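# Move glass flask from heating mantle into cork ring

## Task

Lift the round-bottom flask out of the heating mantle and set it upright in a cork ring resting on the desk; the cork rings are kept on the shelved bench by the window. The task fails if the flask touches the floor, if the glass breaks (a drop of more than a few centimetres or a hard knock), or if the robot falls over or ends up tilted. At the end the robot must have released the flask and moved away; a result that only stays in place because the robot holds it does not count.

## Robot and tools

Robot: a Hello Robot Stretch 3 with one arm. It has a two-wheeled base (0.33 m long, 0.34 m wide), a lift that slides up a mast, and a telescoping arm that reaches out to the robot's right side. The base cannot slide sideways, so to move the gripper forward or back you drive the base. Turning in place pivots about the point midway between the drive wheels, 0.05 m behind the front edge. With the arm retracted and the wrist folded, a turn sweeps a circle of radius 0.28 m; an unfolded, level wrist reaches beyond that circle.

Frames: the base frame has its origin on the floor between the drive wheels, x forward, y left, z up. hand_pose is reported in this frame at the point where closed fingertips meet; with all wrist joints at zero, that frame's x points up, y points back along the arm toward the mast, z toward the rear. The odometry frame is the base frame as it was at the start.

Tools:
execute_actions takes "actions", a list holding one action (or empty, to just read state and images), and optional "cameras" (head_camera, nav_camera, wrist_camera or all; omitted or null means all, [] means none). An action may contain "base", "joints", "contact_limits"; base and joint motions start together.
- "base" holds exactly one relative move, measured from where the base last reported itself: {"translate_m": d}, metres, -1 to 1, positive forward; or {"rotate_rad": d}, radians, -3.2 to 3.2, positive counter-clockwise (left).
- "joints" is one object of absolute targets keyed by joint name (not offsets): lift_m 0 to 1.1 (arm height); arm_m 0 to 0.52 (extension); wrist_yaw_rad -1.345 to 4.42 (0 along the arm, positive toward the front, 3.0 folded over the base); wrist_pitch_rad -1.57 to 0.451 (0 level, negative tips fingertips down); wrist_roll_rad -2.911 to 2.911 (0 means fingers side by side, level); gripper_m -0.089 to 0.179 (larger is wider; actual fingertip gap is smaller by about 0.007 when nearly shut and 0.025 when wide, zero below 0.007); head_pan_rad -3.953 to 1.73 (0 forward, positive left, -1.57 looks along the arm); head_tilt_rad -1.53 to 0.419 (negative looks down). Omitted joints may keep pushing toward an earlier target.
- "contact_limits" may only set arm_m: an effort percentage, 1 to 100, at which the arm motion halts with contact_stop. Small values are gentle but may halt instantly; values above the maximum are clipped.
An unknown key or out-of-range number rejects the whole call and nothing moves. An action lasts at most 15 s. If a result reports a stop, later motion calls in the same reply are skipped.
wait: {"seconds": 0 to 10}; commands nothing and returns state and images.
zoom_image: {"camera", "region": [x0, y0, x1, y1]} in pixels of that camera's most recent full image, origin top-left, at most 504 by 504.
finished_scene: {"scene": n}; ends the scene permanently and reports success. The goal must already hold without the robot.

Reading results: base_status and joint_status tell how each motion ended. "done" for the base only means the wheels turned enough, slipping included. "off_target" means it stopped short and may still push. After contact_stop, time_out or torque_fault the old target is dropped; a stopped arm or lift goes slack until re-commanded (a slack lift may sink under load or keep pressing). on_its_own lists things not commanded by this call; "held at" is a target, not a position. motor_effort is percent of maximum, positive toward larger values, peak in brackets; readings carry fixed biases and noise. Positive wheel effort pushes forward. lidar_m: 12 distances from the base origin, 30-degree sectors starting straight ahead and going counter-clockwise (4th left, 7th behind, 10th right), '-' for nothing; plane 0.17 m above the floor, range 0.15 to 12 m; blind to glass and to things lower than the plane; the mast and robot parts can block some sectors. wrist_depth_mm (45 to 1000) and head_depth_mm (280 to 4000, sideways image) are 7x7 grids of median depths, row by row from top left; glass is invisible. base_odometry comes from wheel counts; heading runs -3.142 to 3.142, left positive. turned_by_wheels and turned_by_imu give turning since the previous result. base_tilt in degrees, forward and right positive, with a fixed bias up to about 4 degrees. head_camera and nav_camera move with the head; wrist_camera rides on the gripper.

Gripper: to hold, command a value below the object's width (lower squeezes harder, but a stall guard may weaken an overly hard squeeze, letting heavy things slip; send a new value to re-squeeze). To let go, command at least 0.02 above where the fingers made contact. Neither the reading nor "done" confirms a grasp; check images and depth.

Speed: the base is fast (0.30 m/s, 1.9 rad/s) only when stowed: lift_m under 0.30, arm_m under 0.03, wrist_yaw_rad over 2.54. Otherwise 0.10 m/s and 0.63 rad/s.

Cautions: fold or unfold the wrist only with lift_m between 0.32 and 0.95, wrist_pitch_rad -0.4 and roll near 0; once folded the lift may go down to 0.25. With yaw under -0.4 keep pitch at -0.5 or lower. Base, wrist and head have no contact stop and will keep shoving. Wrist servos under sustained strain shut off for 10 s (torque_fault). Pushing with the arm against something solid while the gripper is above roughly 0.45 m, pushing again after a contact_stop, driving while gripping something fixed, or snagging furniture (especially reversing) can tip the robot; if base_tilt shows a lean, back off in small steps, free the gripper, and drop lift_m to about 0.2. Handle the glass flask gently, lower it close to surfaces before opening, avoid knocks, and never let it reach the floor. Loose objects may occasionally be nudged by outside disturbances. The simulation keeps running while you compose replies; the robot holds its last command meanwhile. Shorter robot motion time is better.

Each tool is called after "Emit:" as name(argument=value, ...), one argument or row to a line, values as JSON.

## Session

Emit:
execute_actions(
  actions=[],
)

Scene clock: 0.00 s.
base_odometry: x=+0.000 y=+0.000 heading=+0.000 (m, m, rad; odometry frame)
turned_by_wheels: +0.000 (rad since the last result)
turned_by_imu: +0.000 (rad since the last result)
base_tilt: forward=-2.9 right=+0.3 (deg)
lidar_m: 1.71 1.82 1.70 1.92 1.65 1.32 1.33 1.59 2.21 1.90 1.51 1.51
head_depth_mm: 2086 1809 1797 2140 2105 1530 1547 / 2052 1928 1924 2274 2167 1650 1645 / 2061 2133 2113 2402 2239 1784 1787 / 2051 2693 2701 2735 2665 1939 1929 / 2051 2886 2945 2963 2996 2960 2377 / 2047 2849 3009 2969 2951 2949 2428 / 2053 2664 2709 2687 2672 2678 2388
base_status: not commanded
joint_positions: lift_m=+0.549 arm_m=-0.002 wrist_yaw_rad=+2.995 wrist_pitch_rad=-0.418 wrist_roll_rad=-0.006 gripper_m=+0.037 head_pan_rad=+0.002 head_tilt_rad=+0.001
joint_status: not commanded
motor_effort: left_wheel=+0 right_wheel=+0 lift_m=+26 arm_m=-1 wrist_yaw_rad=-1 wrist_pitch_rad=+7 wrist_roll_rad=+0 gripper_m=+0 head_pan_rad=+0 head_tilt_rad=+2 (%)
hand_pose: x=+0.0116 y=+0.0795 z=+0.5617 quat_wxyz=(+0.197, +0.698, +0.096, +0.681) (m; base frame)
wrist_depth_mm: - - - - - - - / - - - - - - - / - - - - - - - / - - - - - - - / - - - - - - - / 851 856 - 876 897 892 892 / 729 727 - 741 731 755 762
pictures: head_camera (sideways: a quarter turn clockwise sets it upright), nav_camera (sideways: a quarter turn counterclockwise sets it upright), wrist_camera
Images, in order (width x height): head_camera 896x504, nav_camera 672x504, wrist_camera 644x364.

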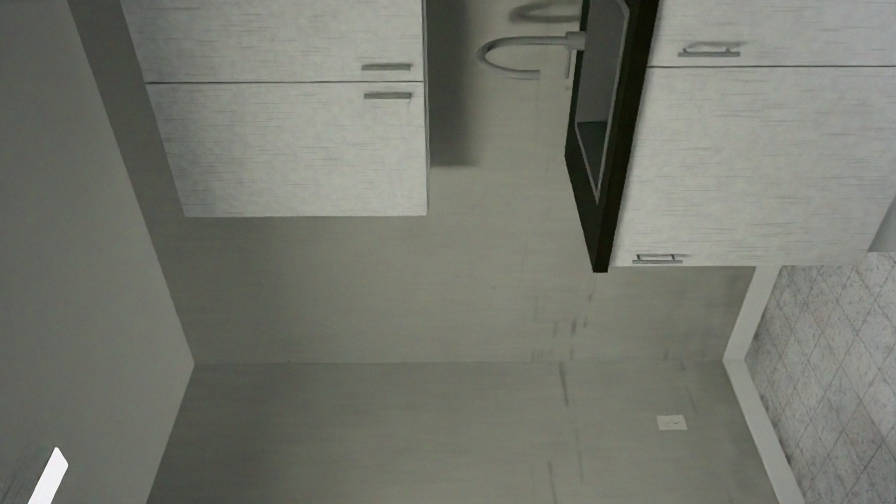

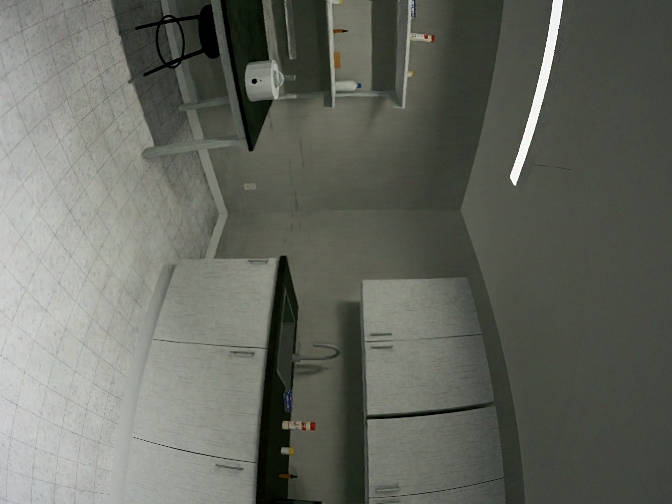

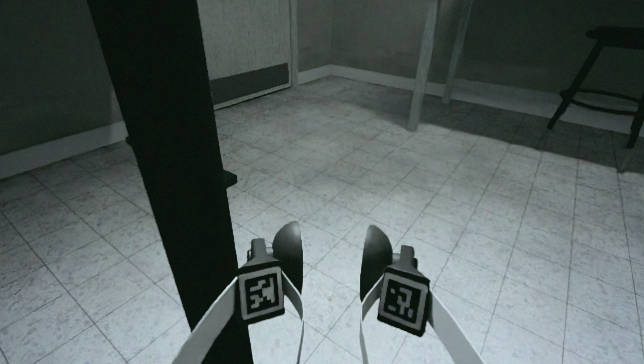

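Emit:
execute_actions(
  actions=[
    {"joints":{"head_pan_rad":0.9,"head_tilt_rad":-0.3}},
  ],
  cameras=["head_camera","nav_camera"],
)

Emit:
execute_actions(
  actions=[
    {"joints":{"head_pan_rad":-1.6,"head_tilt_rad":-0.3}},
  ],
  cameras=["head_camera","nav_camera"],
)

Emit:
execute_actions(
  actions=[
    {"joints":{"head_pan_rad":-3.3,"head_tilt_rad":-0.3}},
  ],
  cameras=["head_camera","nav_camera"],
)

Scene clock: 1.47 s.
base_odometry: x=+0.000 y=+0.000 heading=+0.000 (m, m, rad; odometry frame)
turned_by_wheels: +0.000 (rad since the last result)
turned_by_imu: +0.000 (rad since the last result)
base_tilt: forward=-2.9 right=+0.3 (deg)
lidar_m: 1.71 1.82 1.70 1.93 1.65 1.32 1.32 1.59 2.21 1.90 1.51 1.51
head_depth_mm: 2050 2226 2318 1685 2520 2041 1587 / 2059 2217 2308 2016 2490 2011 1599 / 2083 2234 2339 2010 2512 2034 1597 / 2085 2190 2311 1980 2546 2018 1600 / 2064 2232 2367 1987 2548 2039 1586 / 2073 2204 2318 1973 2524 2021 1592 / 2131 2234 2343 2396 2490 1938 1593
base_status: not commanded
joint_positions: lift_m=+0.549 arm_m=-0.002 wrist_yaw_rad=+2.995 wrist_pitch_rad=-0.418 wrist_roll_rad=-0.006 gripper_m=+0.037 head_pan_rad=+0.893 head_tilt_rad=-0.296
joint_status: all done
motor_effort: left_wheel=-1(0) right_wheel=+0(0) lift_m=+26(26) arm_m=+0(1) wrist_yaw_rad=+0(0) wrist_pitch_rad=+7(7) wrist_roll_rad=+0(0) gripper_m=+0(0) head_pan_rad=+5(50) head_tilt_rad=-2(18) (%)
hand_pose: x=+0.0116 y=+0.0795 z=+0.5617 quat_wxyz=(+0.197, +0.698, +0.096, +0.681) (m; base frame)
wrist_depth_mm: - - - - - - - / - - - - - - - / - - - - - - - / - - - - - - - / - - - - - - - / 848 872 - 880 907 899 907 / 720 736 - 752 728 758 757
pictures: head_camera (sideways: a quarter turn clockwise sets it upright), nav_camera (sideways: a quarter turn counterclockwise sets it upright)
Images, in order (width x height): head_camera 896x504, nav_camera 672x504.

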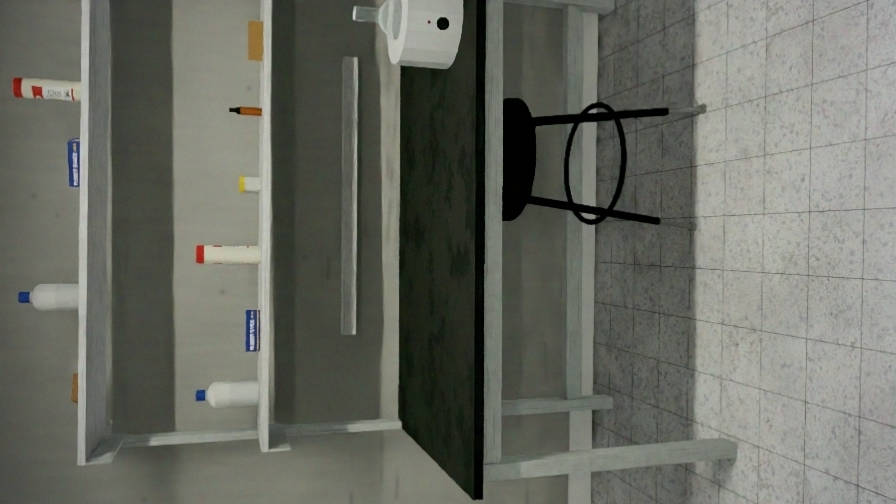

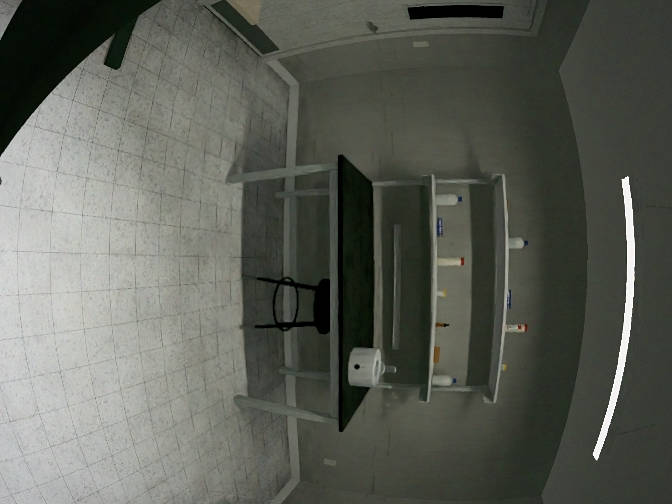

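Scene clock: 3.23 s.
base_odometry: x=+0.000 y=+0.000 heading=+0.000 (m, m, rad; odometry frame)
turned_by_wheels: +0.000 (rad since the last result)
turned_by_imu: +0.000 (rad since the last result)
base_tilt: forward=-3.0 right=+0.3 (deg)
lidar_m: 1.71 1.83 1.70 1.93 1.65 1.32 1.32 1.59 2.20 1.90 1.51 1.51
head_depth_mm: 2113 2258 2364 1843 2529 2021 1611 / 2292 2436 2516 2003 2651 2033 1581 / 2445 2603 2688 2747 2621 2026 1580 / 2627 2772 2891 3180 2797 2020 1601 / 2655 2762 2908 3072 2756 2023 1581 / 2402 2466 2663 2746 2759 2013 1592 / 2173 2314 2384 2483 2545 1993 1579
base_status: not commanded
joint_positions: lift_m=+0.549 arm_m=-0.002 wrist_yaw_rad=+2.995 wrist_pitch_rad=-0.418 wrist_roll_rad=-0.006 gripper_m=+0.037 head_pan_rad=-1.593 head_tilt_rad=-0.296
joint_status: all done
motor_effort: left_wheel=+0(1) right_wheel=+0(0) lift_m=+26(26) arm_m=+0(1) wrist_yaw_rad=+1(1) wrist_pitch_rad=+7(7) wrist_roll_rad=+0(0) gripper_m=+1(0) head_pan_rad=-4(46) head_tilt_rad=-2(1) (%)
hand_pose: x=+0.0116 y=+0.0795 z=+0.5617 quat_wxyz=(+0.197, +0.698, +0.096, +0.681) (m; base frame)
wrist_depth_mm: - - - - - - - / - - - - - - - / - - - - - - - / - - - - - - - / - - - - - - - / 853 861 - 873 897 901 904 / 730 736 - 744 731 755 761
pictures: head_camera (sideways: a quarter turn clockwise sets it upright), nav_camera (sideways: a quarter turn counterclockwise sets it upright)
Images, in order (width x height): head_camera 896x504, nav_camera 672x504.

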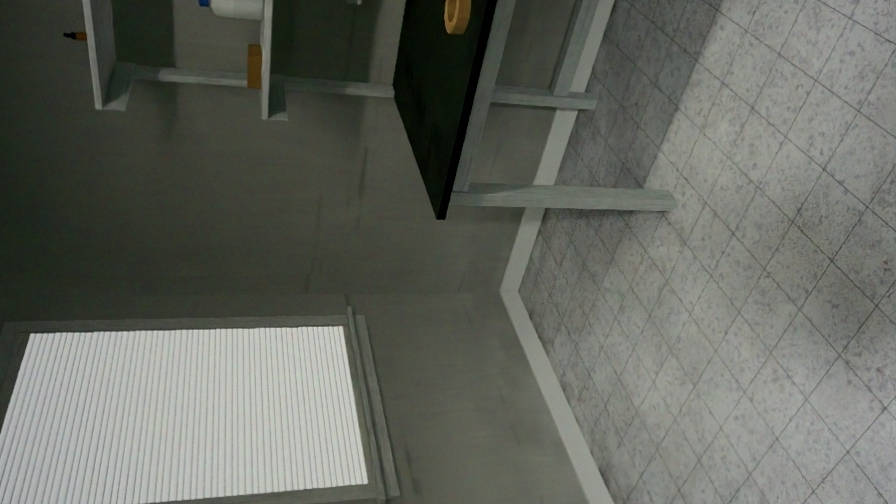

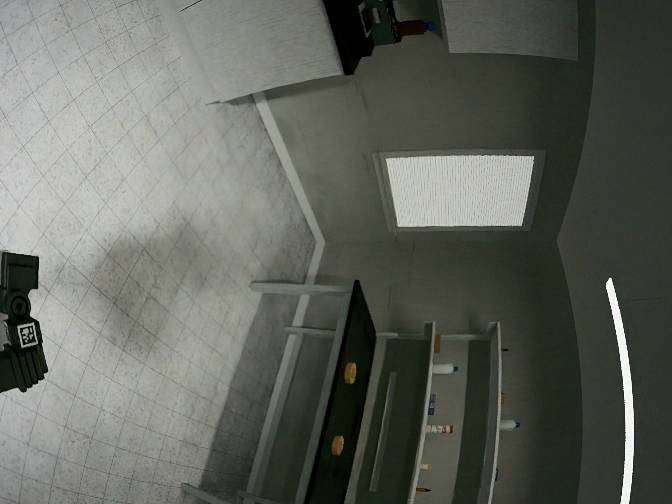

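Scene clock: 4.63 s.
base_odometry: x=+0.000 y=+0.000 heading=+0.000 (m, m, rad; odometry frame)
turned_by_wheels: +0.000 (rad since the last result)
turned_by_imu: +0.000 (rad since the last result)
base_tilt: forward=-2.9 right=+0.2 (deg)
lidar_m: 1.71 1.83 1.70 1.92 1.65 1.31 1.32 1.59 2.21 1.90 1.52 1.51
head_depth_mm: 1436 1507 1582 1633 1252 987 1604 / 1527 1608 1665 1708 1238 1801 1591 / 1596 1665 1771 1803 1247 1791 1602 / 1683 1781 1854 1959 1244 1933 1555 / 1793 1872 1980 2081 1320 2038 1589 / 1905 2027 2139 2280 2367 2006 1580 / 2005 2134 2282 2435 2538 2021 1582
base_status: not commanded
joint_positions: lift_m=+0.549 arm_m=-0.002 wrist_yaw_rad=+2.995 wrist_pitch_rad=-0.418 wrist_roll_rad=-0.006 gripper_m=+0.037 head_pan_rad=-3.293 head_tilt_rad=-0.296
joint_status: all done
motor_effort: left_wheel=-1(1) right_wheel=+0(0) lift_m=+26(26) arm_m=+0(1) wrist_yaw_rad=+1(0) wrist_pitch_rad=+7(7) wrist_roll_rad=+0(0) gripper_m=+1(0) head_pan_rad=-3(45) head_tilt_rad=-1(1) (%)
hand_pose: x=+0.0116 y=+0.0795 z=+0.5617 quat_wxyz=(+0.197, +0.698, +0.096, +0.681) (m; base frame)
wrist_depth_mm: - - - - - - - / - - - - - - - / - - - - - - - / - - - - - - - / - - - - - - - / 858 869 - 885 894 885 902 / 729 733 - 743 736 761 755
pictures: head_camera (sideways: a quarter turn clockwise sets it upright), nav_camera (sideways: a quarter turn counterclockwise sets it upright)
Images, in order (width x height): head_camera 896x504, nav_camera 672x504.

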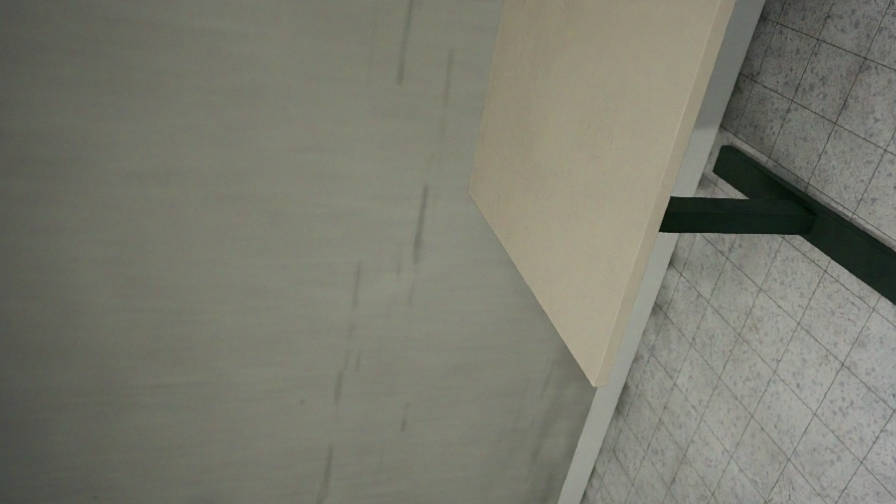

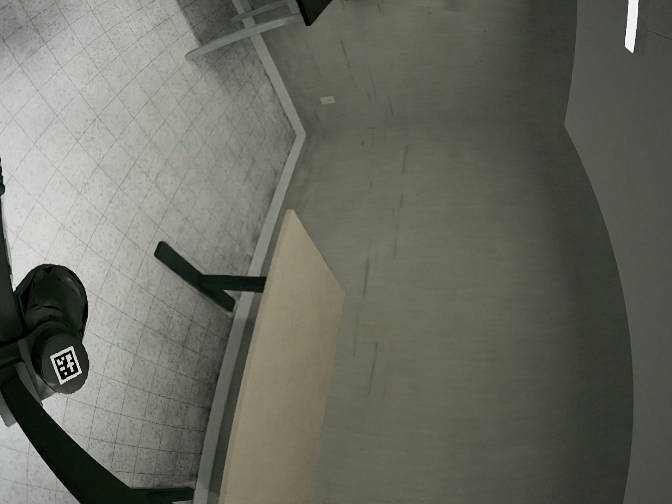

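Emit:
execute_actions(
  actions=[
    {"joints":{"head_pan_rad":-2.24,"head_tilt_rad":-0.3,"lift_m":0.27}},
  ],
  cameras=["head_camera","nav_camera"],
)

Scene clock: 9.40 s.
base_odometry: x=+0.000 y=+0.000 heading=+0.000 (m, m, rad; odometry frame)
turned_by_wheels: +0.000 (rad since the last result)
turned_by_imu: -0.001 (rad since the last result)
base_tilt: forward=-2.9 right=+0.3 (deg)
lidar_m: 1.72 1.83 1.70 1.93 1.65 1.32 1.32 1.59 2.21 1.90 1.51 1.51
head_depth_mm: 2067 2122 2283 2377 2528 2034 1602 / 2034 2143 2279 1850 2441 1976 1605 / 2015 2158 2301 1844 2494 2033 1596 / 2044 2147 2263 1827 2507 2028 1586 / 2032 2169 2257 1717 2483 2019 1581 / 2042 2142 2267 1817 2474 2018 1593 / 2053 2192 2254 1751 2502 2012 1595
base_status: not commanded
joint_positions: lift_m=+0.271 arm_m=-0.002 wrist_yaw_rad=+2.995 wrist_pitch_rad=-0.418 wrist_roll_rad=-0.006 gripper_m=+0.037 head_pan_rad=-2.247 head_tilt_rad=-0.296
joint_status: all done
motor_effort: left_wheel=+0(0) right_wheel=+0(0) lift_m=+12(21) arm_m=+0(1) wrist_yaw_rad=+0(0) wrist_pitch_rad=+7(7) wrist_roll_rad=+0(0) gripper_m=+0(0) head_pan_rad=+3(49) head_tilt_rad=-1(1) (%)
hand_pose: x=+0.0116 y=+0.0795 z=+0.2834 quat_wxyz=(+0.197, +0.698, +0.096, +0.681) (m; base frame)
wrist_depth_mm: - - - - - - - / - - - - - - - / - - - - - - - / 759 766 794 784 798 815 825 / 604 616 625 627 648 634 645 / 503 508 - 535 527 524 523 / 440 - - - 429 444 444
pictures: head_camera (sideways: a quarter turn clockwise sets it upright), nav_camera (sideways: a quarter turn counterclockwise sets it upright)
Images, in order (width x height): head_camera 896x504, nav_camera 672x504.

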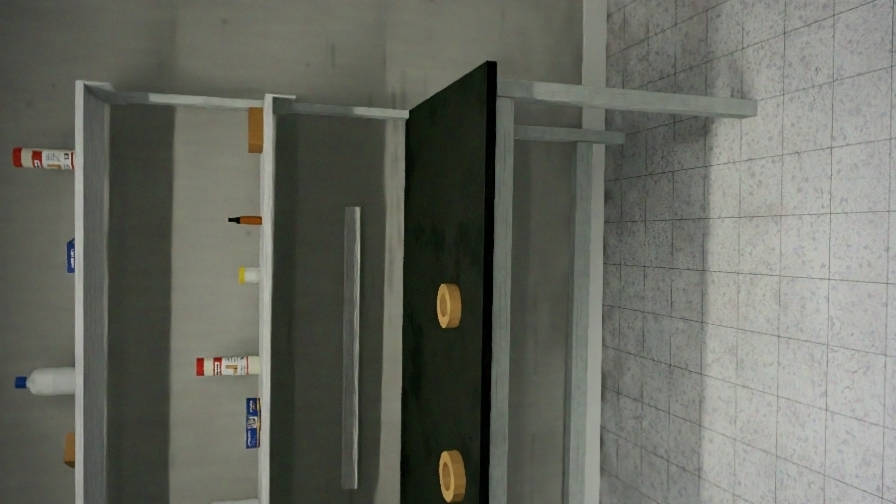

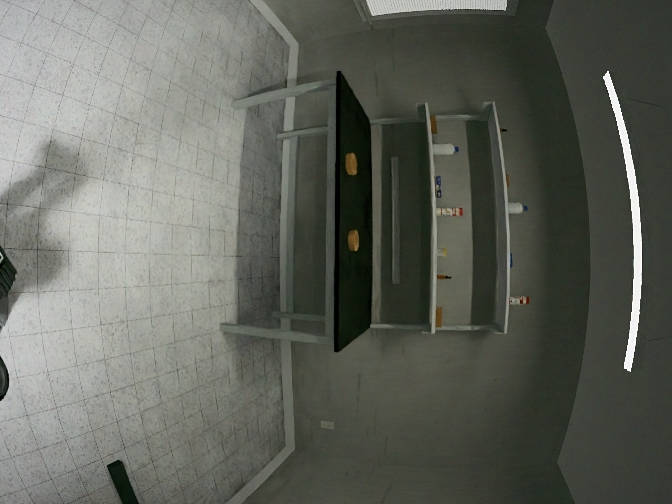

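Emit:
execute_actions(
  actions=[
    {"base":{"rotate_rad":1.08},"joints":{"head_pan_rad":-0.52,"head_tilt_rad":-0.25}},
  ],
  cameras=["head_camera"],
)

Emit:
zoom_image(
  camera="head_camera",
  region=[330, 150, 530, 350],
)

Emit:
execute_actions(
  actions=[
    {"base":{"translate_m":-1.0},"joints":{"head_pan_rad":-1.57,"head_tilt_rad":-0.7}},
  ],
  cameras=[],
)

Emit:
execute_actions(
  actions=[
    {"base":{"rotate_rad":-1.75}},
  ],
  cameras=["head_camera","nav_camera"],
)

Scene clock: 12.67 s.
base_odometry: x=+0.000 y=+0.000 heading=+1.080 (m, m, rad; odometry frame)
turned_by_wheels: +1.080 (rad since the last result)
turned_by_imu: +1.074 (rad since the last result)
base_tilt: forward=-2.9 right=+0.3 (deg)
lidar_m: 1.70 1.91 1.33 1.32 1.90 1.59 2.21 1.90 1.51 1.51 1.74 1.83
head_depth_mm: 2494 2592 2756 2894 2938 2123 1657 / 2379 2511 2632 2803 2805 2123 1646 / 2302 2406 2567 2073 2719 2047 1660 / 2251 2353 2429 1812 2636 2114 1645 / 2147 2276 2347 1899 2538 2054 1661 / 2090 2204 2262 2094 2275 2146 1649 / 2011 2158 2192 2063 2413 2044 1659
base_status: done
joint_positions: lift_m=+0.271 arm_m=-0.002 wrist_yaw_rad=+2.995 wrist_pitch_rad=-0.418 wrist_roll_rad=-0.006 gripper_m=+0.037 head_pan_rad=-0.527 head_tilt_rad=-0.260
joint_status: all done
motor_effort: left_wheel=-5(15) right_wheel=+2(7) lift_m=+12(12) arm_m=-1(0) wrist_yaw_rad=-1(1) wrist_pitch_rad=+7(7) wrist_roll_rad=+0(0) gripper_m=+0(0) head_pan_rad=+4(46) head_tilt_rad=+4(10) (%)
hand_pose: x=+0.0116 y=+0.0795 z=+0.2834 quat_wxyz=(+0.197, +0.698, +0.096, +0.681) (m; base frame)
wrist_depth_mm: - - - - - - - / - - - - - - - / - - - - - - - / 757 769 786 795 792 813 827 / 608 610 641 622 652 640 651 / 499 509 - 531 530 528 522 / 443 - - - 429 447 445
pictures: head_camera (sideways: a quarter turn clockwise sets it upright)
Images, in order (width x height): head_camera 896x504.

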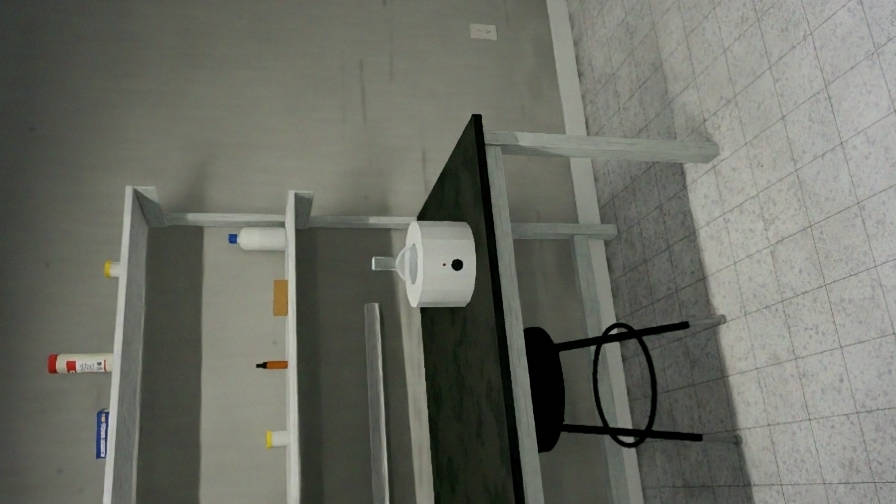

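Region (330, 150, 530, 350) of head_camera's 896x504 image, scaled by 2.520, with more detail than that image has.

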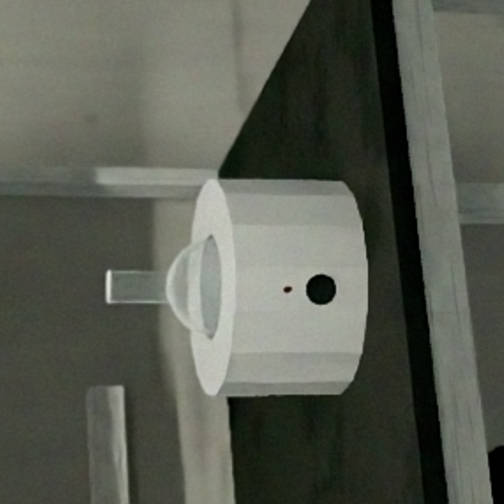

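Scene clock: 17.70 s.
base_odometry: x=-0.472 y=-0.882 heading=+1.080 (m, m, rad; odometry frame)
turned_by_wheels: +0.000 (rad since the last result)
turned_by_imu: -0.009 (rad since the last result)
base_tilt: forward=-2.9 right=+0.3 (deg)
lidar_m: 2.69 2.13 1.45 1.89 1.61 1.25 1.25 1.01 1.87 1.37 1.45 2.47
head_depth_mm: 1572 1731 1962 2024 1672 1418 1216 / 1608 1780 1995 2013 1650 1401 1217 / 1623 1824 2048 2011 1656 1396 1215 / 1659 1877 2116 2000 1654 1399 1218 / 1614 1617 1788 1871 1642 1396 1209 / 1350 1321 1485 1709 1652 1388 1209 / 1320 1339 1512 1820 1634 1377 1210
base_status: done
joint_positions: lift_m=+0.271 arm_m=-0.002 wrist_yaw_rad=+2.995 wrist_pitch_rad=-0.418 wrist_roll_rad=-0.006 gripper_m=+0.037 head_pan_rad=-1.563 head_tilt_rad=-0.691
joint_status: all done
motor_effort: left_wheel=-4(18) right_wheel=+2(5) lift_m=+12(12) arm_m=-1(1) wrist_yaw_rad=+1(0) wrist_pitch_rad=+7(7) wrist_roll_rad=+0(0) gripper_m=+1(0) head_pan_rad=-4(49) head_tilt_rad=-4(27) (%)
hand_pose: x=+0.0116 y=+0.0795 z=+0.2834 quat_wxyz=(+0.197, +0.698, +0.096, +0.681) (m; base frame)
wrist_depth_mm: - - - - - - - / - - - - - - - / - 789 - - - - - / 767 770 780 803 810 813 831 / 605 605 634 628 651 640 650 / 497 510 - 532 528 522 530 / 439 - - - 427 443 448
pictures: none
No camera images: the call's "cameras" was empty. Leave "cameras" out to get every camera's image.

Scene clock: 20.00 s.
base_odometry: x=-0.472 y=-0.882 heading=-0.670 (m, m, rad; odometry frame)
turned_by_wheels: -1.750 (rad since the last result)
turned_by_imu: -1.740 (rad since the last result)
base_tilt: forward=-2.9 right=+0.3 (deg)
lidar_m: 1.55 1.37 1.94 2.70 2.13 1.45 1.90 0.82 1.27 1.25 1.33 1.01
head_depth_mm: 1186 1295 1063 827 1586 1407 1219 / 1189 1308 1056 824 1569 1397 1218 / 1182 1301 1055 823 1560 1395 1215 / 1186 1312 1049 820 1583 1402 1214 / 1180 1296 1047 817 1598 1399 1210 / 1181 1300 1034 810 1598 1398 1204 / 1188 1300 1032 809 1599 1386 1200
base_status: done
joint_positions: lift_m=+0.271 arm_m=-0.002 wrist_yaw_rad=+2.995 wrist_pitch_rad=-0.418 wrist_roll_rad=-0.006 gripper_m=+0.037 head_pan_rad=-1.563 head_tilt_rad=-0.692
joint_status: not commanded
motor_effort: left_wheel=+4(19) right_wheel=-3(7) lift_m=+12(12) arm_m=-1(1) wrist_yaw_rad=+1(0) wrist_pitch_rad=+7(7) wrist_roll_rad=+0(0) gripper_m=+0(0) head_pan_rad=-3(4) head_tilt_rad=-3(4) (%)
hand_pose: x=+0.0116 y=+0.0795 z=+0.2834 quat_wxyz=(+0.197, +0.698, +0.096, +0.681) (m; base frame)
wrist_depth_mm: - - - - - - - / - - - - - - - / - - - - - - - / 763 766 785 787 799 803 830 / 607 609 631 624 646 640 641 / 502 508 - 535 531 519 533 / 441 - - - 429 448 450
pictures: head_camera (sideways: a quarter turn clockwise sets it upright), nav_camera (sideways: a quarter turn counterclockwise sets it upright)
Images, in order (width x height): head_camera 896x504, nav_camera 672x504.

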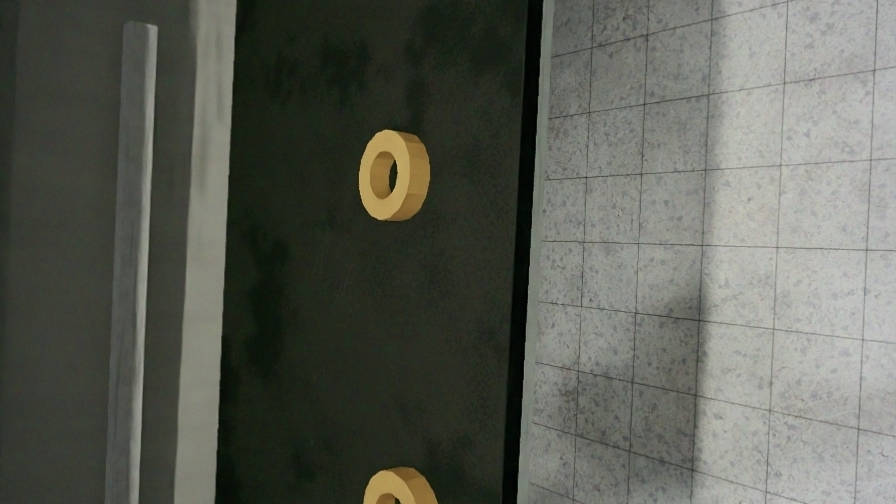

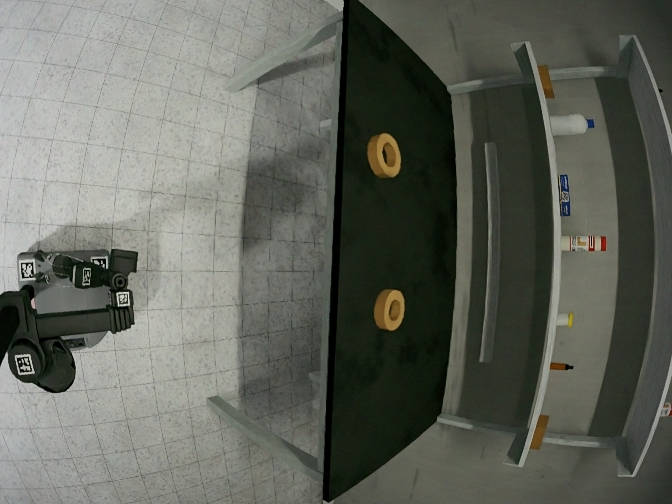

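Emit:
execute_actions(
  actions=[
    {"base":{"translate_m":-0.1},"joints":{"lift_m":0.36}},
  ],
  cameras=[],
)

Emit:
execute_actions(
  actions=[
    {"joints":{"lift_m":0.85,"wrist_yaw_rad":0,"gripper_m":0.175}},
  ],
)

Scene clock: 22.57 s.
base_odometry: x=-0.550 y=-0.820 heading=-0.670 (m, m, rad; odometry frame)
turned_by_wheels: +0.000 (rad since the last result)
turned_by_imu: -0.001 (rad since the last result)
base_tilt: forward=-2.9 right=+0.3 (deg)
lidar_m: 1.58 1.46 2.09 2.68 2.07 1.36 1.79 0.77 0.75 1.23 1.32 1.09
head_depth_mm: 1179 1296 1065 825 1572 1416 1219 / 1180 1299 1058 827 1572 1402 1217 / 1187 1305 1054 822 1582 1406 1218 / 1168 1299 1043 818 1572 1395 1206 / 1175 1302 1044 817 1558 1395 1202 / 1171 1302 1036 815 1601 1383 1204 / 1180 1291 1036 808 1595 1383 1207
base_status: done
joint_positions: lift_m=+0.359 arm_m=-0.002 wrist_yaw_rad=+2.995 wrist_pitch_rad=-0.418 wrist_roll_rad=-0.006 gripper_m=+0.037 head_pan_rad=-1.563 head_tilt_rad=-0.692
joint_status: all done
motor_effort: left_wheel=+4(15) right_wheel=-3(10) lift_m=+38(41) arm_m=+0(1) wrist_yaw_rad=+0(1) wrist_pitch_rad=+7(7) wrist_roll_rad=+0(0) gripper_m=+1(0) head_pan_rad=-5(3) head_tilt_rad=-3(4) (%)
hand_pose: x=+0.0116 y=+0.0795 z=+0.3720 quat_wxyz=(+0.197, +0.698, +0.096, +0.681) (m; base frame)
wrist_depth_mm: - - - - - - - / - - - - - - - / - - - - - - - / 939 955 953 974 974 - - / 755 750 773 770 794 775 793 / 615 622 - 626 646 637 649 / 527 527 - 552 525 541 546
pictures: none
No camera images: the call's "cameras" was empty. Leave "cameras" out to get every camera's image.

Scene clock: 27.87 s.
base_odometry: x=-0.550 y=-0.820 heading=-0.670 (m, m, rad; odometry frame)
turned_by_wheels: +0.000 (rad since the last result)
turned_by_imu: -0.001 (rad since the last result)
base_tilt: forward=-2.9 right=+0.3 (deg)
lidar_m: 1.58 1.46 2.09 2.67 2.07 1.36 1.80 0.77 0.75 1.23 1.32 1.09
head_depth_mm: 1184 1285 1062 829 1578 1470 - / 1180 1300 1061 825 1584 1461 - / 1180 1307 1047 827 1588 1411 - / 1175 1302 1047 815 1616 - - / 1170 1303 1046 818 1551 1396 1210 / 1178 1293 1037 812 1597 1385 1213 / 1189 1294 1031 810 1583 1395 1197
base_status: not commanded
joint_positions: lift_m=+0.849 arm_m=-0.002 wrist_yaw_rad=+0.002 wrist_pitch_rad=-0.418 wrist_roll_rad=-0.006 gripper_m=+0.175 head_pan_rad=-1.563 head_tilt_rad=-0.692
joint_status: all done
motor_effort: left_wheel=+4(4) right_wheel=-3(3) lift_m=+39(41) arm_m=-1(1) wrist_yaw_rad=-1(3) wrist_pitch_rad=+7(7) wrist_roll_rad=+0(0) gripper_m=+1(89) head_pan_rad=-3(4) head_tilt_rad=-3(3) (%)
hand_pose: x=-0.0212 y=-0.3670 z=+0.8620 quat_wxyz=(+0.694, +0.148, -0.689, -0.146) (m; base frame)
wrist_depth_mm: - - - - - 993 951 / 866 890 903 936 972 975 - / 520 544 582 548 601 617 629 / 437 420 426 433 438 450 449 / - - - 464 439 382 371 / - - - - - - - / - - - - - - 514
pictures: head_camera (sideways: a quarter turn clockwise sets it upright), nav_camera (sideways: a quarter turn counterclockwise sets it upright), wrist_camera
Images, in order (width x height): head_camera 896x504, nav_camera 672x504, wrist_camera 644x364.

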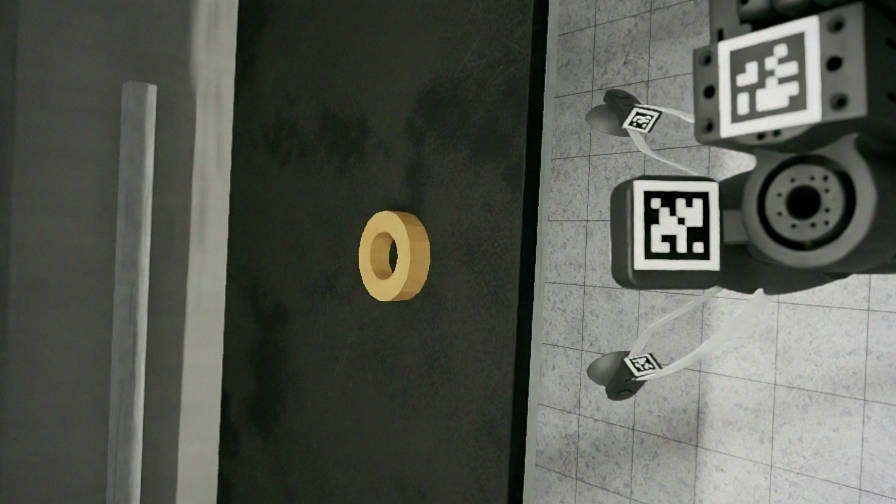

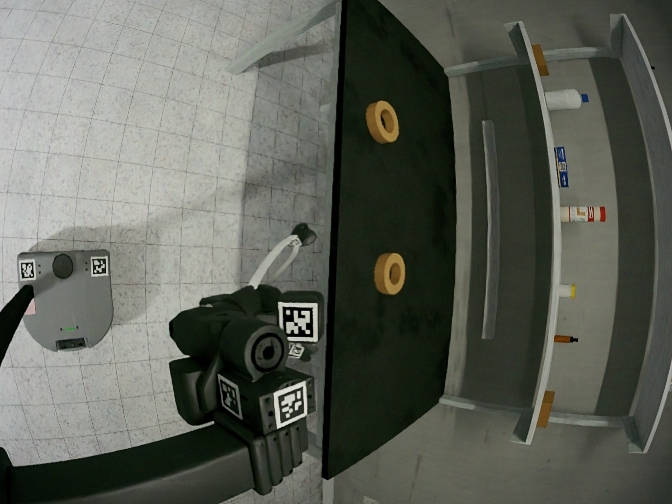

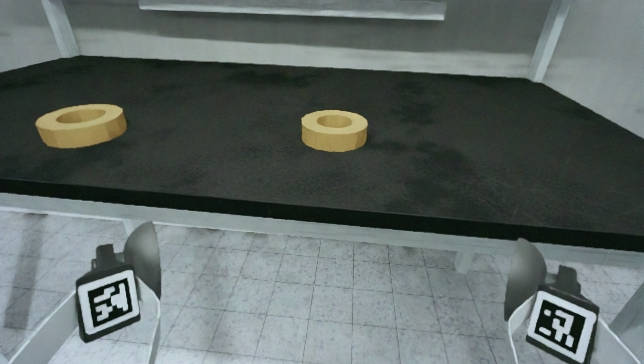

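Emit:
execute_actions(
  actions=[
    {"joints":{"arm_m":0.25}},
  ],
  cameras=["head_camera","wrist_camera"],
)

Scene clock: 31.17 s.
base_odometry: x=-0.550 y=-0.820 heading=-0.670 (m, m, rad; odometry frame)
turned_by_wheels: +0.000 (rad since the last result)
turned_by_imu: +0.000 (rad since the last result)
base_tilt: forward=-2.9 right=+0.3 (deg)
lidar_m: 1.58 1.46 2.09 2.67 2.07 1.35 1.79 0.77 0.75 1.24 1.32 1.09
head_depth_mm: 1167 1292 1065 858 - - 1206 / 1180 1298 1100 - 1571 1402 1214 / 1178 1300 1138 - 1570 1398 1211 / 1175 1302 1089 - 1598 1406 1211 / 1173 1295 1040 791 1564 1388 1213 / 1183 1291 1032 811 1594 1384 1200 / 1177 1293 1036 811 1584 1384 1199
base_status: not commanded
joint_positions: lift_m=+0.849 arm_m=+0.250 wrist_yaw_rad=+0.000 wrist_pitch_rad=-0.418 wrist_roll_rad=-0.006 gripper_m=+0.175 head_pan_rad=-1.563 head_tilt_rad=-0.692
joint_status: all done
motor_effort: left_wheel=+4(4) right_wheel=-3(3) lift_m=+38(39) arm_m=+2(1) wrist_yaw_rad=+0(2) wrist_pitch_rad=+7(7) wrist_roll_rad=+0(0) gripper_m=+0(1) head_pan_rad=-4(3) head_tilt_rad=-3(3) (%)
hand_pose: x=-0.0214 y=-0.6191 z=+0.8620 quat_wxyz=(+0.694, +0.147, -0.689, -0.146) (m; base frame)
wrist_depth_mm: 870 852 847 825 708 764 739 / 853 880 874 856 841 826 798 / 562 570 577 588 599 606 627 / 414 418 427 431 438 438 451 / 328 345 337 302 329 349 351 / 278 276 279 281 284 286 289 / 227 233 237 238 241 241 252
pictures: head_camera (sideways: a quarter turn clockwise sets it upright), wrist_camera
Images, in order (width x height): head_camera 896x504, wrist_camera 644x364.

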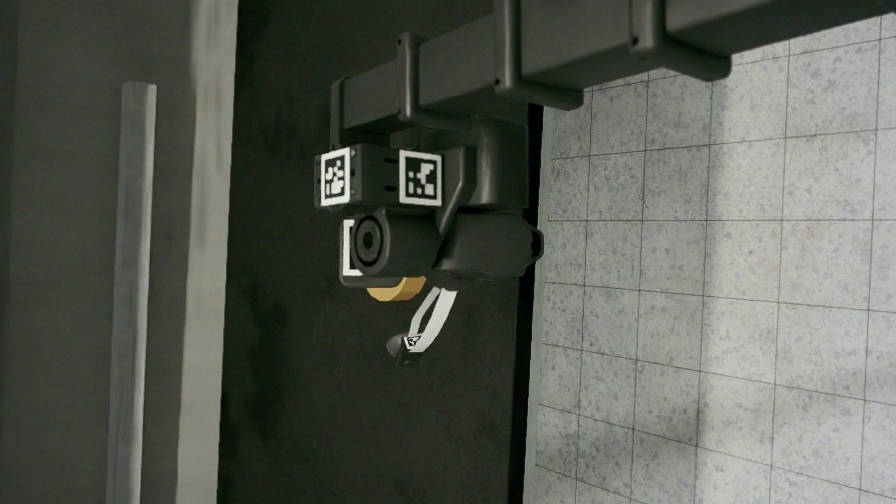

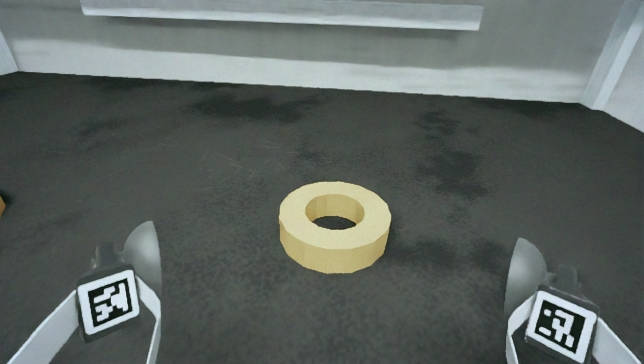

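Emit:
execute_actions(
  actions=[
    {"joints":{"arm_m":0.36,"lift_m":0.775}},
  ],
  cameras=["nav_camera","wrist_camera"],
)

Scene clock: 33.63 s.
base_odometry: x=-0.550 y=-0.820 heading=-0.670 (m, m, rad; odometry frame)
turned_by_wheels: +0.000 (rad since the last result)
turned_by_imu: +0.000 (rad since the last result)
base_tilt: forward=-2.9 right=+0.3 (deg)
lidar_m: 1.57 1.46 2.09 2.68 2.07 1.35 1.79 0.77 0.75 1.24 1.32 1.09
head_depth_mm: 1173 1297 1059 823 1546 - - / 1178 1301 1057 880 - 1408 1212 / 1178 1301 1092 - 1563 1408 1221 / 1171 1308 1084 - 1559 1391 1215 / 1176 1298 1037 807 1558 1387 1212 / 1184 1291 1033 814 1586 1393 1207 / 1179 1303 1034 812 1587 1385 1204
base_status: not commanded
joint_positions: lift_m=+0.776 arm_m=+0.360 wrist_yaw_rad=+0.000 wrist_pitch_rad=-0.418 wrist_roll_rad=-0.006 gripper_m=+0.175 head_pan_rad=-1.563 head_tilt_rad=-0.692
joint_status: all done
motor_effort: left_wheel=+4(4) right_wheel=-3(3) lift_m=+12(37) arm_m=+2(2) wrist_yaw_rad=+0(0) wrist_pitch_rad=+7(7) wrist_roll_rad=+0(0) gripper_m=+0(1) head_pan_rad=-4(4) head_tilt_rad=-3(3) (%)
hand_pose: x=-0.0214 y=-0.7291 z=+0.7884 quat_wxyz=(+0.694, +0.147, -0.689, -0.146) (m; base frame)
wrist_depth_mm: 764 735 733 706 688 675 648 / 563 579 592 609 631 657 680 / 370 376 381 390 397 405 414 / 277 277 282 230 289 295 301 / 218 230 215 217 199 232 234 / 188 184 179 151 162 190 193 / - 156 158 155 160 161 168
pictures: nav_camera (sideways: a quarter turn counterclockwise sets it upright), wrist_camera
Images, in order (width x height): nav_camera 672x504, wrist_camera 644x364.

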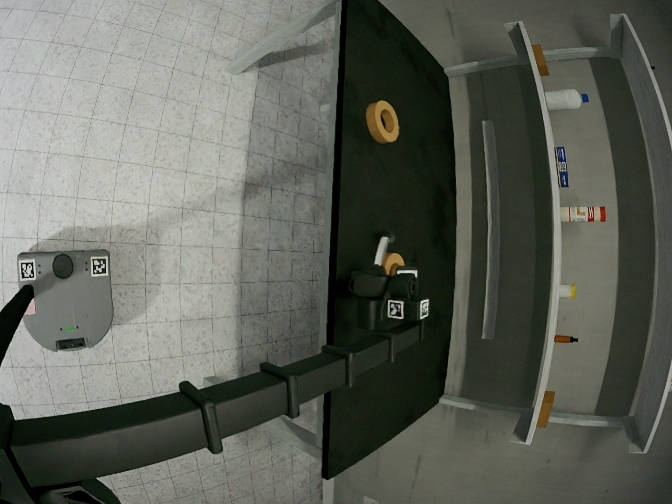

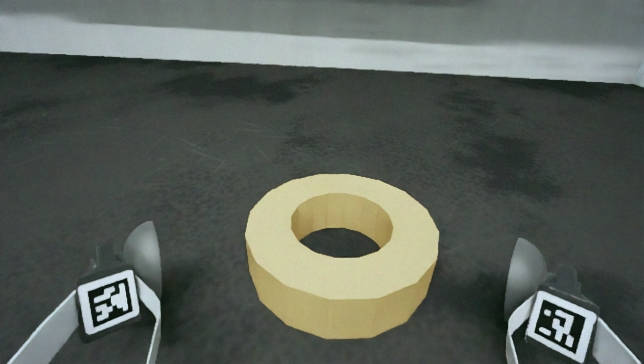

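Emit:
execute_actions(
  actions=[
    {"joints":{"arm_m":0.402,"lift_m":0.757}},
  ],
  cameras=["wrist_camera"],
)

Emit:
execute_actions(
  actions=[
    {"joints":{"gripper_m":0.07}},
  ],
  cameras=["wrist_camera"],
)

Scene clock: 35.33 s.
base_odometry: x=-0.550 y=-0.820 heading=-0.670 (m, m, rad; odometry frame)
turned_by_wheels: +0.000 (rad since the last result)
turned_by_imu: +0.000 (rad since the last result)
base_tilt: forward=-2.9 right=+0.2 (deg)
lidar_m: 1.57 1.46 2.09 2.68 2.07 1.35 1.79 0.77 0.75 1.24 1.32 1.09
head_depth_mm: 1172 1296 1063 827 1561 - - / 1183 1303 1057 853 - 1398 1206 / 1186 1305 1118 - 1576 1395 1213 / 1176 1306 1093 768 1561 1396 1214 / 1174 1315 1043 815 1571 1401 1208 / 1177 1292 1033 815 1591 1391 1206 / 1182 1301 1029 810 1590 1400 1197
base_status: not commanded
joint_positions: lift_m=+0.758 arm_m=+0.402 wrist_yaw_rad=+0.000 wrist_pitch_rad=-0.399 wrist_roll_rad=-0.006 gripper_m=+0.175 head_pan_rad=-1.563 head_tilt_rad=-0.692
joint_status: all done
motor_effort: left_wheel=+3(4) right_wheel=-2(3) lift_m=+8(14) arm_m=+4(3) wrist_yaw_rad=+0(1) wrist_pitch_rad=-3(7) wrist_roll_rad=+0(0) gripper_m=-1(1) head_pan_rad=-4(4) head_tilt_rad=-3(3) (%)
hand_pose: x=-0.0214 y=-0.7732 z=+0.7748 quat_wxyz=(+0.695, +0.141, -0.691, -0.140) (m; base frame)
wrist_depth_mm: 728 701 679 665 647 634 619 / 551 566 581 597 614 662 647 / 349 357 364 369 377 386 397 / 257 259 264 267 271 275 279 / 203 213 197 176 170 214 216 / 173 169 142 171 145 168 183 / - 142 135 113 114 143 151
pictures: wrist_camera
Images, in order (width x height): wrist_camera 644x364.

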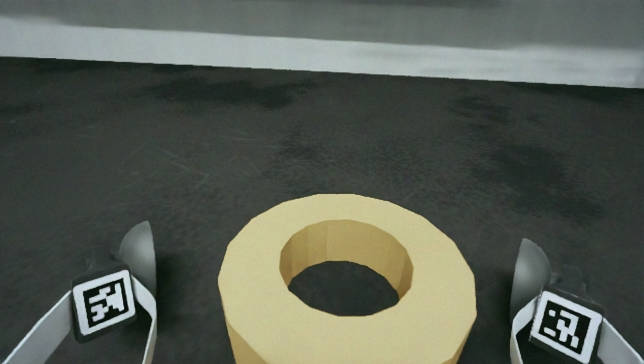

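Scene clock: 36.87 s.
base_odometry: x=-0.550 y=-0.820 heading=-0.670 (m, m, rad; odometry frame)
turned_by_wheels: +0.000 (rad since the last result)
turned_by_imu: +0.000 (rad since the last result)
base_tilt: forward=-2.9 right=+0.3 (deg)
lidar_m: 1.57 1.47 2.09 2.68 2.07 1.35 1.79 0.77 0.75 1.24 1.32 1.09
head_depth_mm: 1172 1288 1062 831 1548 - - / 1179 1305 1060 850 - 1406 1211 / 1175 1300 1121 773 1583 1409 1210 / 1167 1304 1112 768 1577 1402 1214 / 1171 1292 1043 815 1557 1390 1207 / 1181 1293 1041 812 1608 1384 1204 / 1180 1301 1029 811 1591 1389 1213
base_status: not commanded
joint_positions: lift_m=+0.758 arm_m=+0.402 wrist_yaw_rad=+0.000 wrist_pitch_rad=-0.383 wrist_roll_rad=-0.006 gripper_m=+0.071 head_pan_rad=-1.563 head_tilt_rad=-0.692
joint_status: all done
motor_effort: left_wheel=+4(3) right_wheel=-2(2) lift_m=+8(8) arm_m=+2(3) wrist_yaw_rad=+0(1) wrist_pitch_rad=-12(11) wrist_roll_rad=+0(0) gripper_m=-23(100) head_pan_rad=-2(4) head_tilt_rad=-4(3) (%)
hand_pose: x=-0.0214 y=-0.7754 z=+0.7784 quat_wxyz=(+0.696, +0.135, -0.692, -0.134) (m; base frame)
wrist_depth_mm: 721 697 687 668 647 639 615 / 596 612 633 657 672 658 646 / 370 376 385 390 401 408 420 / 266 270 275 278 283 287 292 / 207 210 178 175 177 221 223 / 171 176 138 176 143 184 182 / 145 144 118 116 117 146 153
pictures: wrist_camera
Images, in order (width x height): wrist_camera 644x364.

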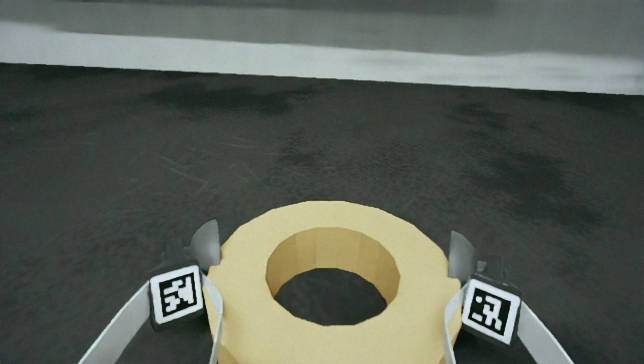

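Emit:
execute_actions(
  actions=[
    {"joints":{"lift_m":0.79}},
  ],
  cameras=["wrist_camera"],
)

Scene clock: 38.17 s.
base_odometry: x=-0.550 y=-0.820 heading=-0.670 (m, m, rad; odometry frame)
turned_by_wheels: +0.000 (rad since the last result)
turned_by_imu: +0.000 (rad since the last result)
base_tilt: forward=-2.9 right=+0.3 (deg)
lidar_m: 1.57 1.46 2.09 2.68 2.07 1.35 1.79 0.77 0.75 1.24 1.32 1.09
head_depth_mm: 1174 1285 1061 824 1168 - - / 1181 1292 1100 - - 1374 1217 / 1175 1295 1142 784 1574 1397 1216 / 1171 1296 1135 770 1568 1379 1213 / 1176 1300 1039 818 1563 1387 1210 / 1173 1291 1039 808 1591 1384 1202 / 1179 1301 1034 811 1597 1385 1202
base_status: not commanded
joint_positions: lift_m=+0.789 arm_m=+0.402 wrist_yaw_rad=+0.000 wrist_pitch_rad=-0.419 wrist_roll_rad=-0.006 gripper_m=+0.074 head_pan_rad=-1.563 head_tilt_rad=-0.692
joint_status: all done
motor_effort: left_wheel=+4(4) right_wheel=-2(2) lift_m=+39(40) arm_m=+2(2) wrist_yaw_rad=+0(0) wrist_pitch_rad=+8(11) wrist_roll_rad=+0(0) gripper_m=-22(23) head_pan_rad=-6(4) head_tilt_rad=-3(3) (%)
hand_pose: x=-0.0214 y=-0.7711 z=+0.8018 quat_wxyz=(+0.694, +0.148, -0.689, -0.147) (m; base frame)
wrist_depth_mm: 716 700 676 670 642 631 614 / 615 628 647 659 678 666 659 / 403 409 417 422 430 437 453 / 298 302 309 311 316 322 326 / 239 241 178 175 176 251 254 / 198 202 136 197 143 215 209 / 169 168 118 116 117 170 177
pictures: wrist_camera
Images, in order (width x height): wrist_camera 644x364.

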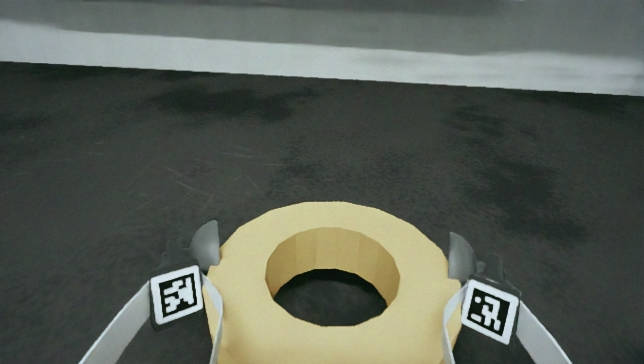

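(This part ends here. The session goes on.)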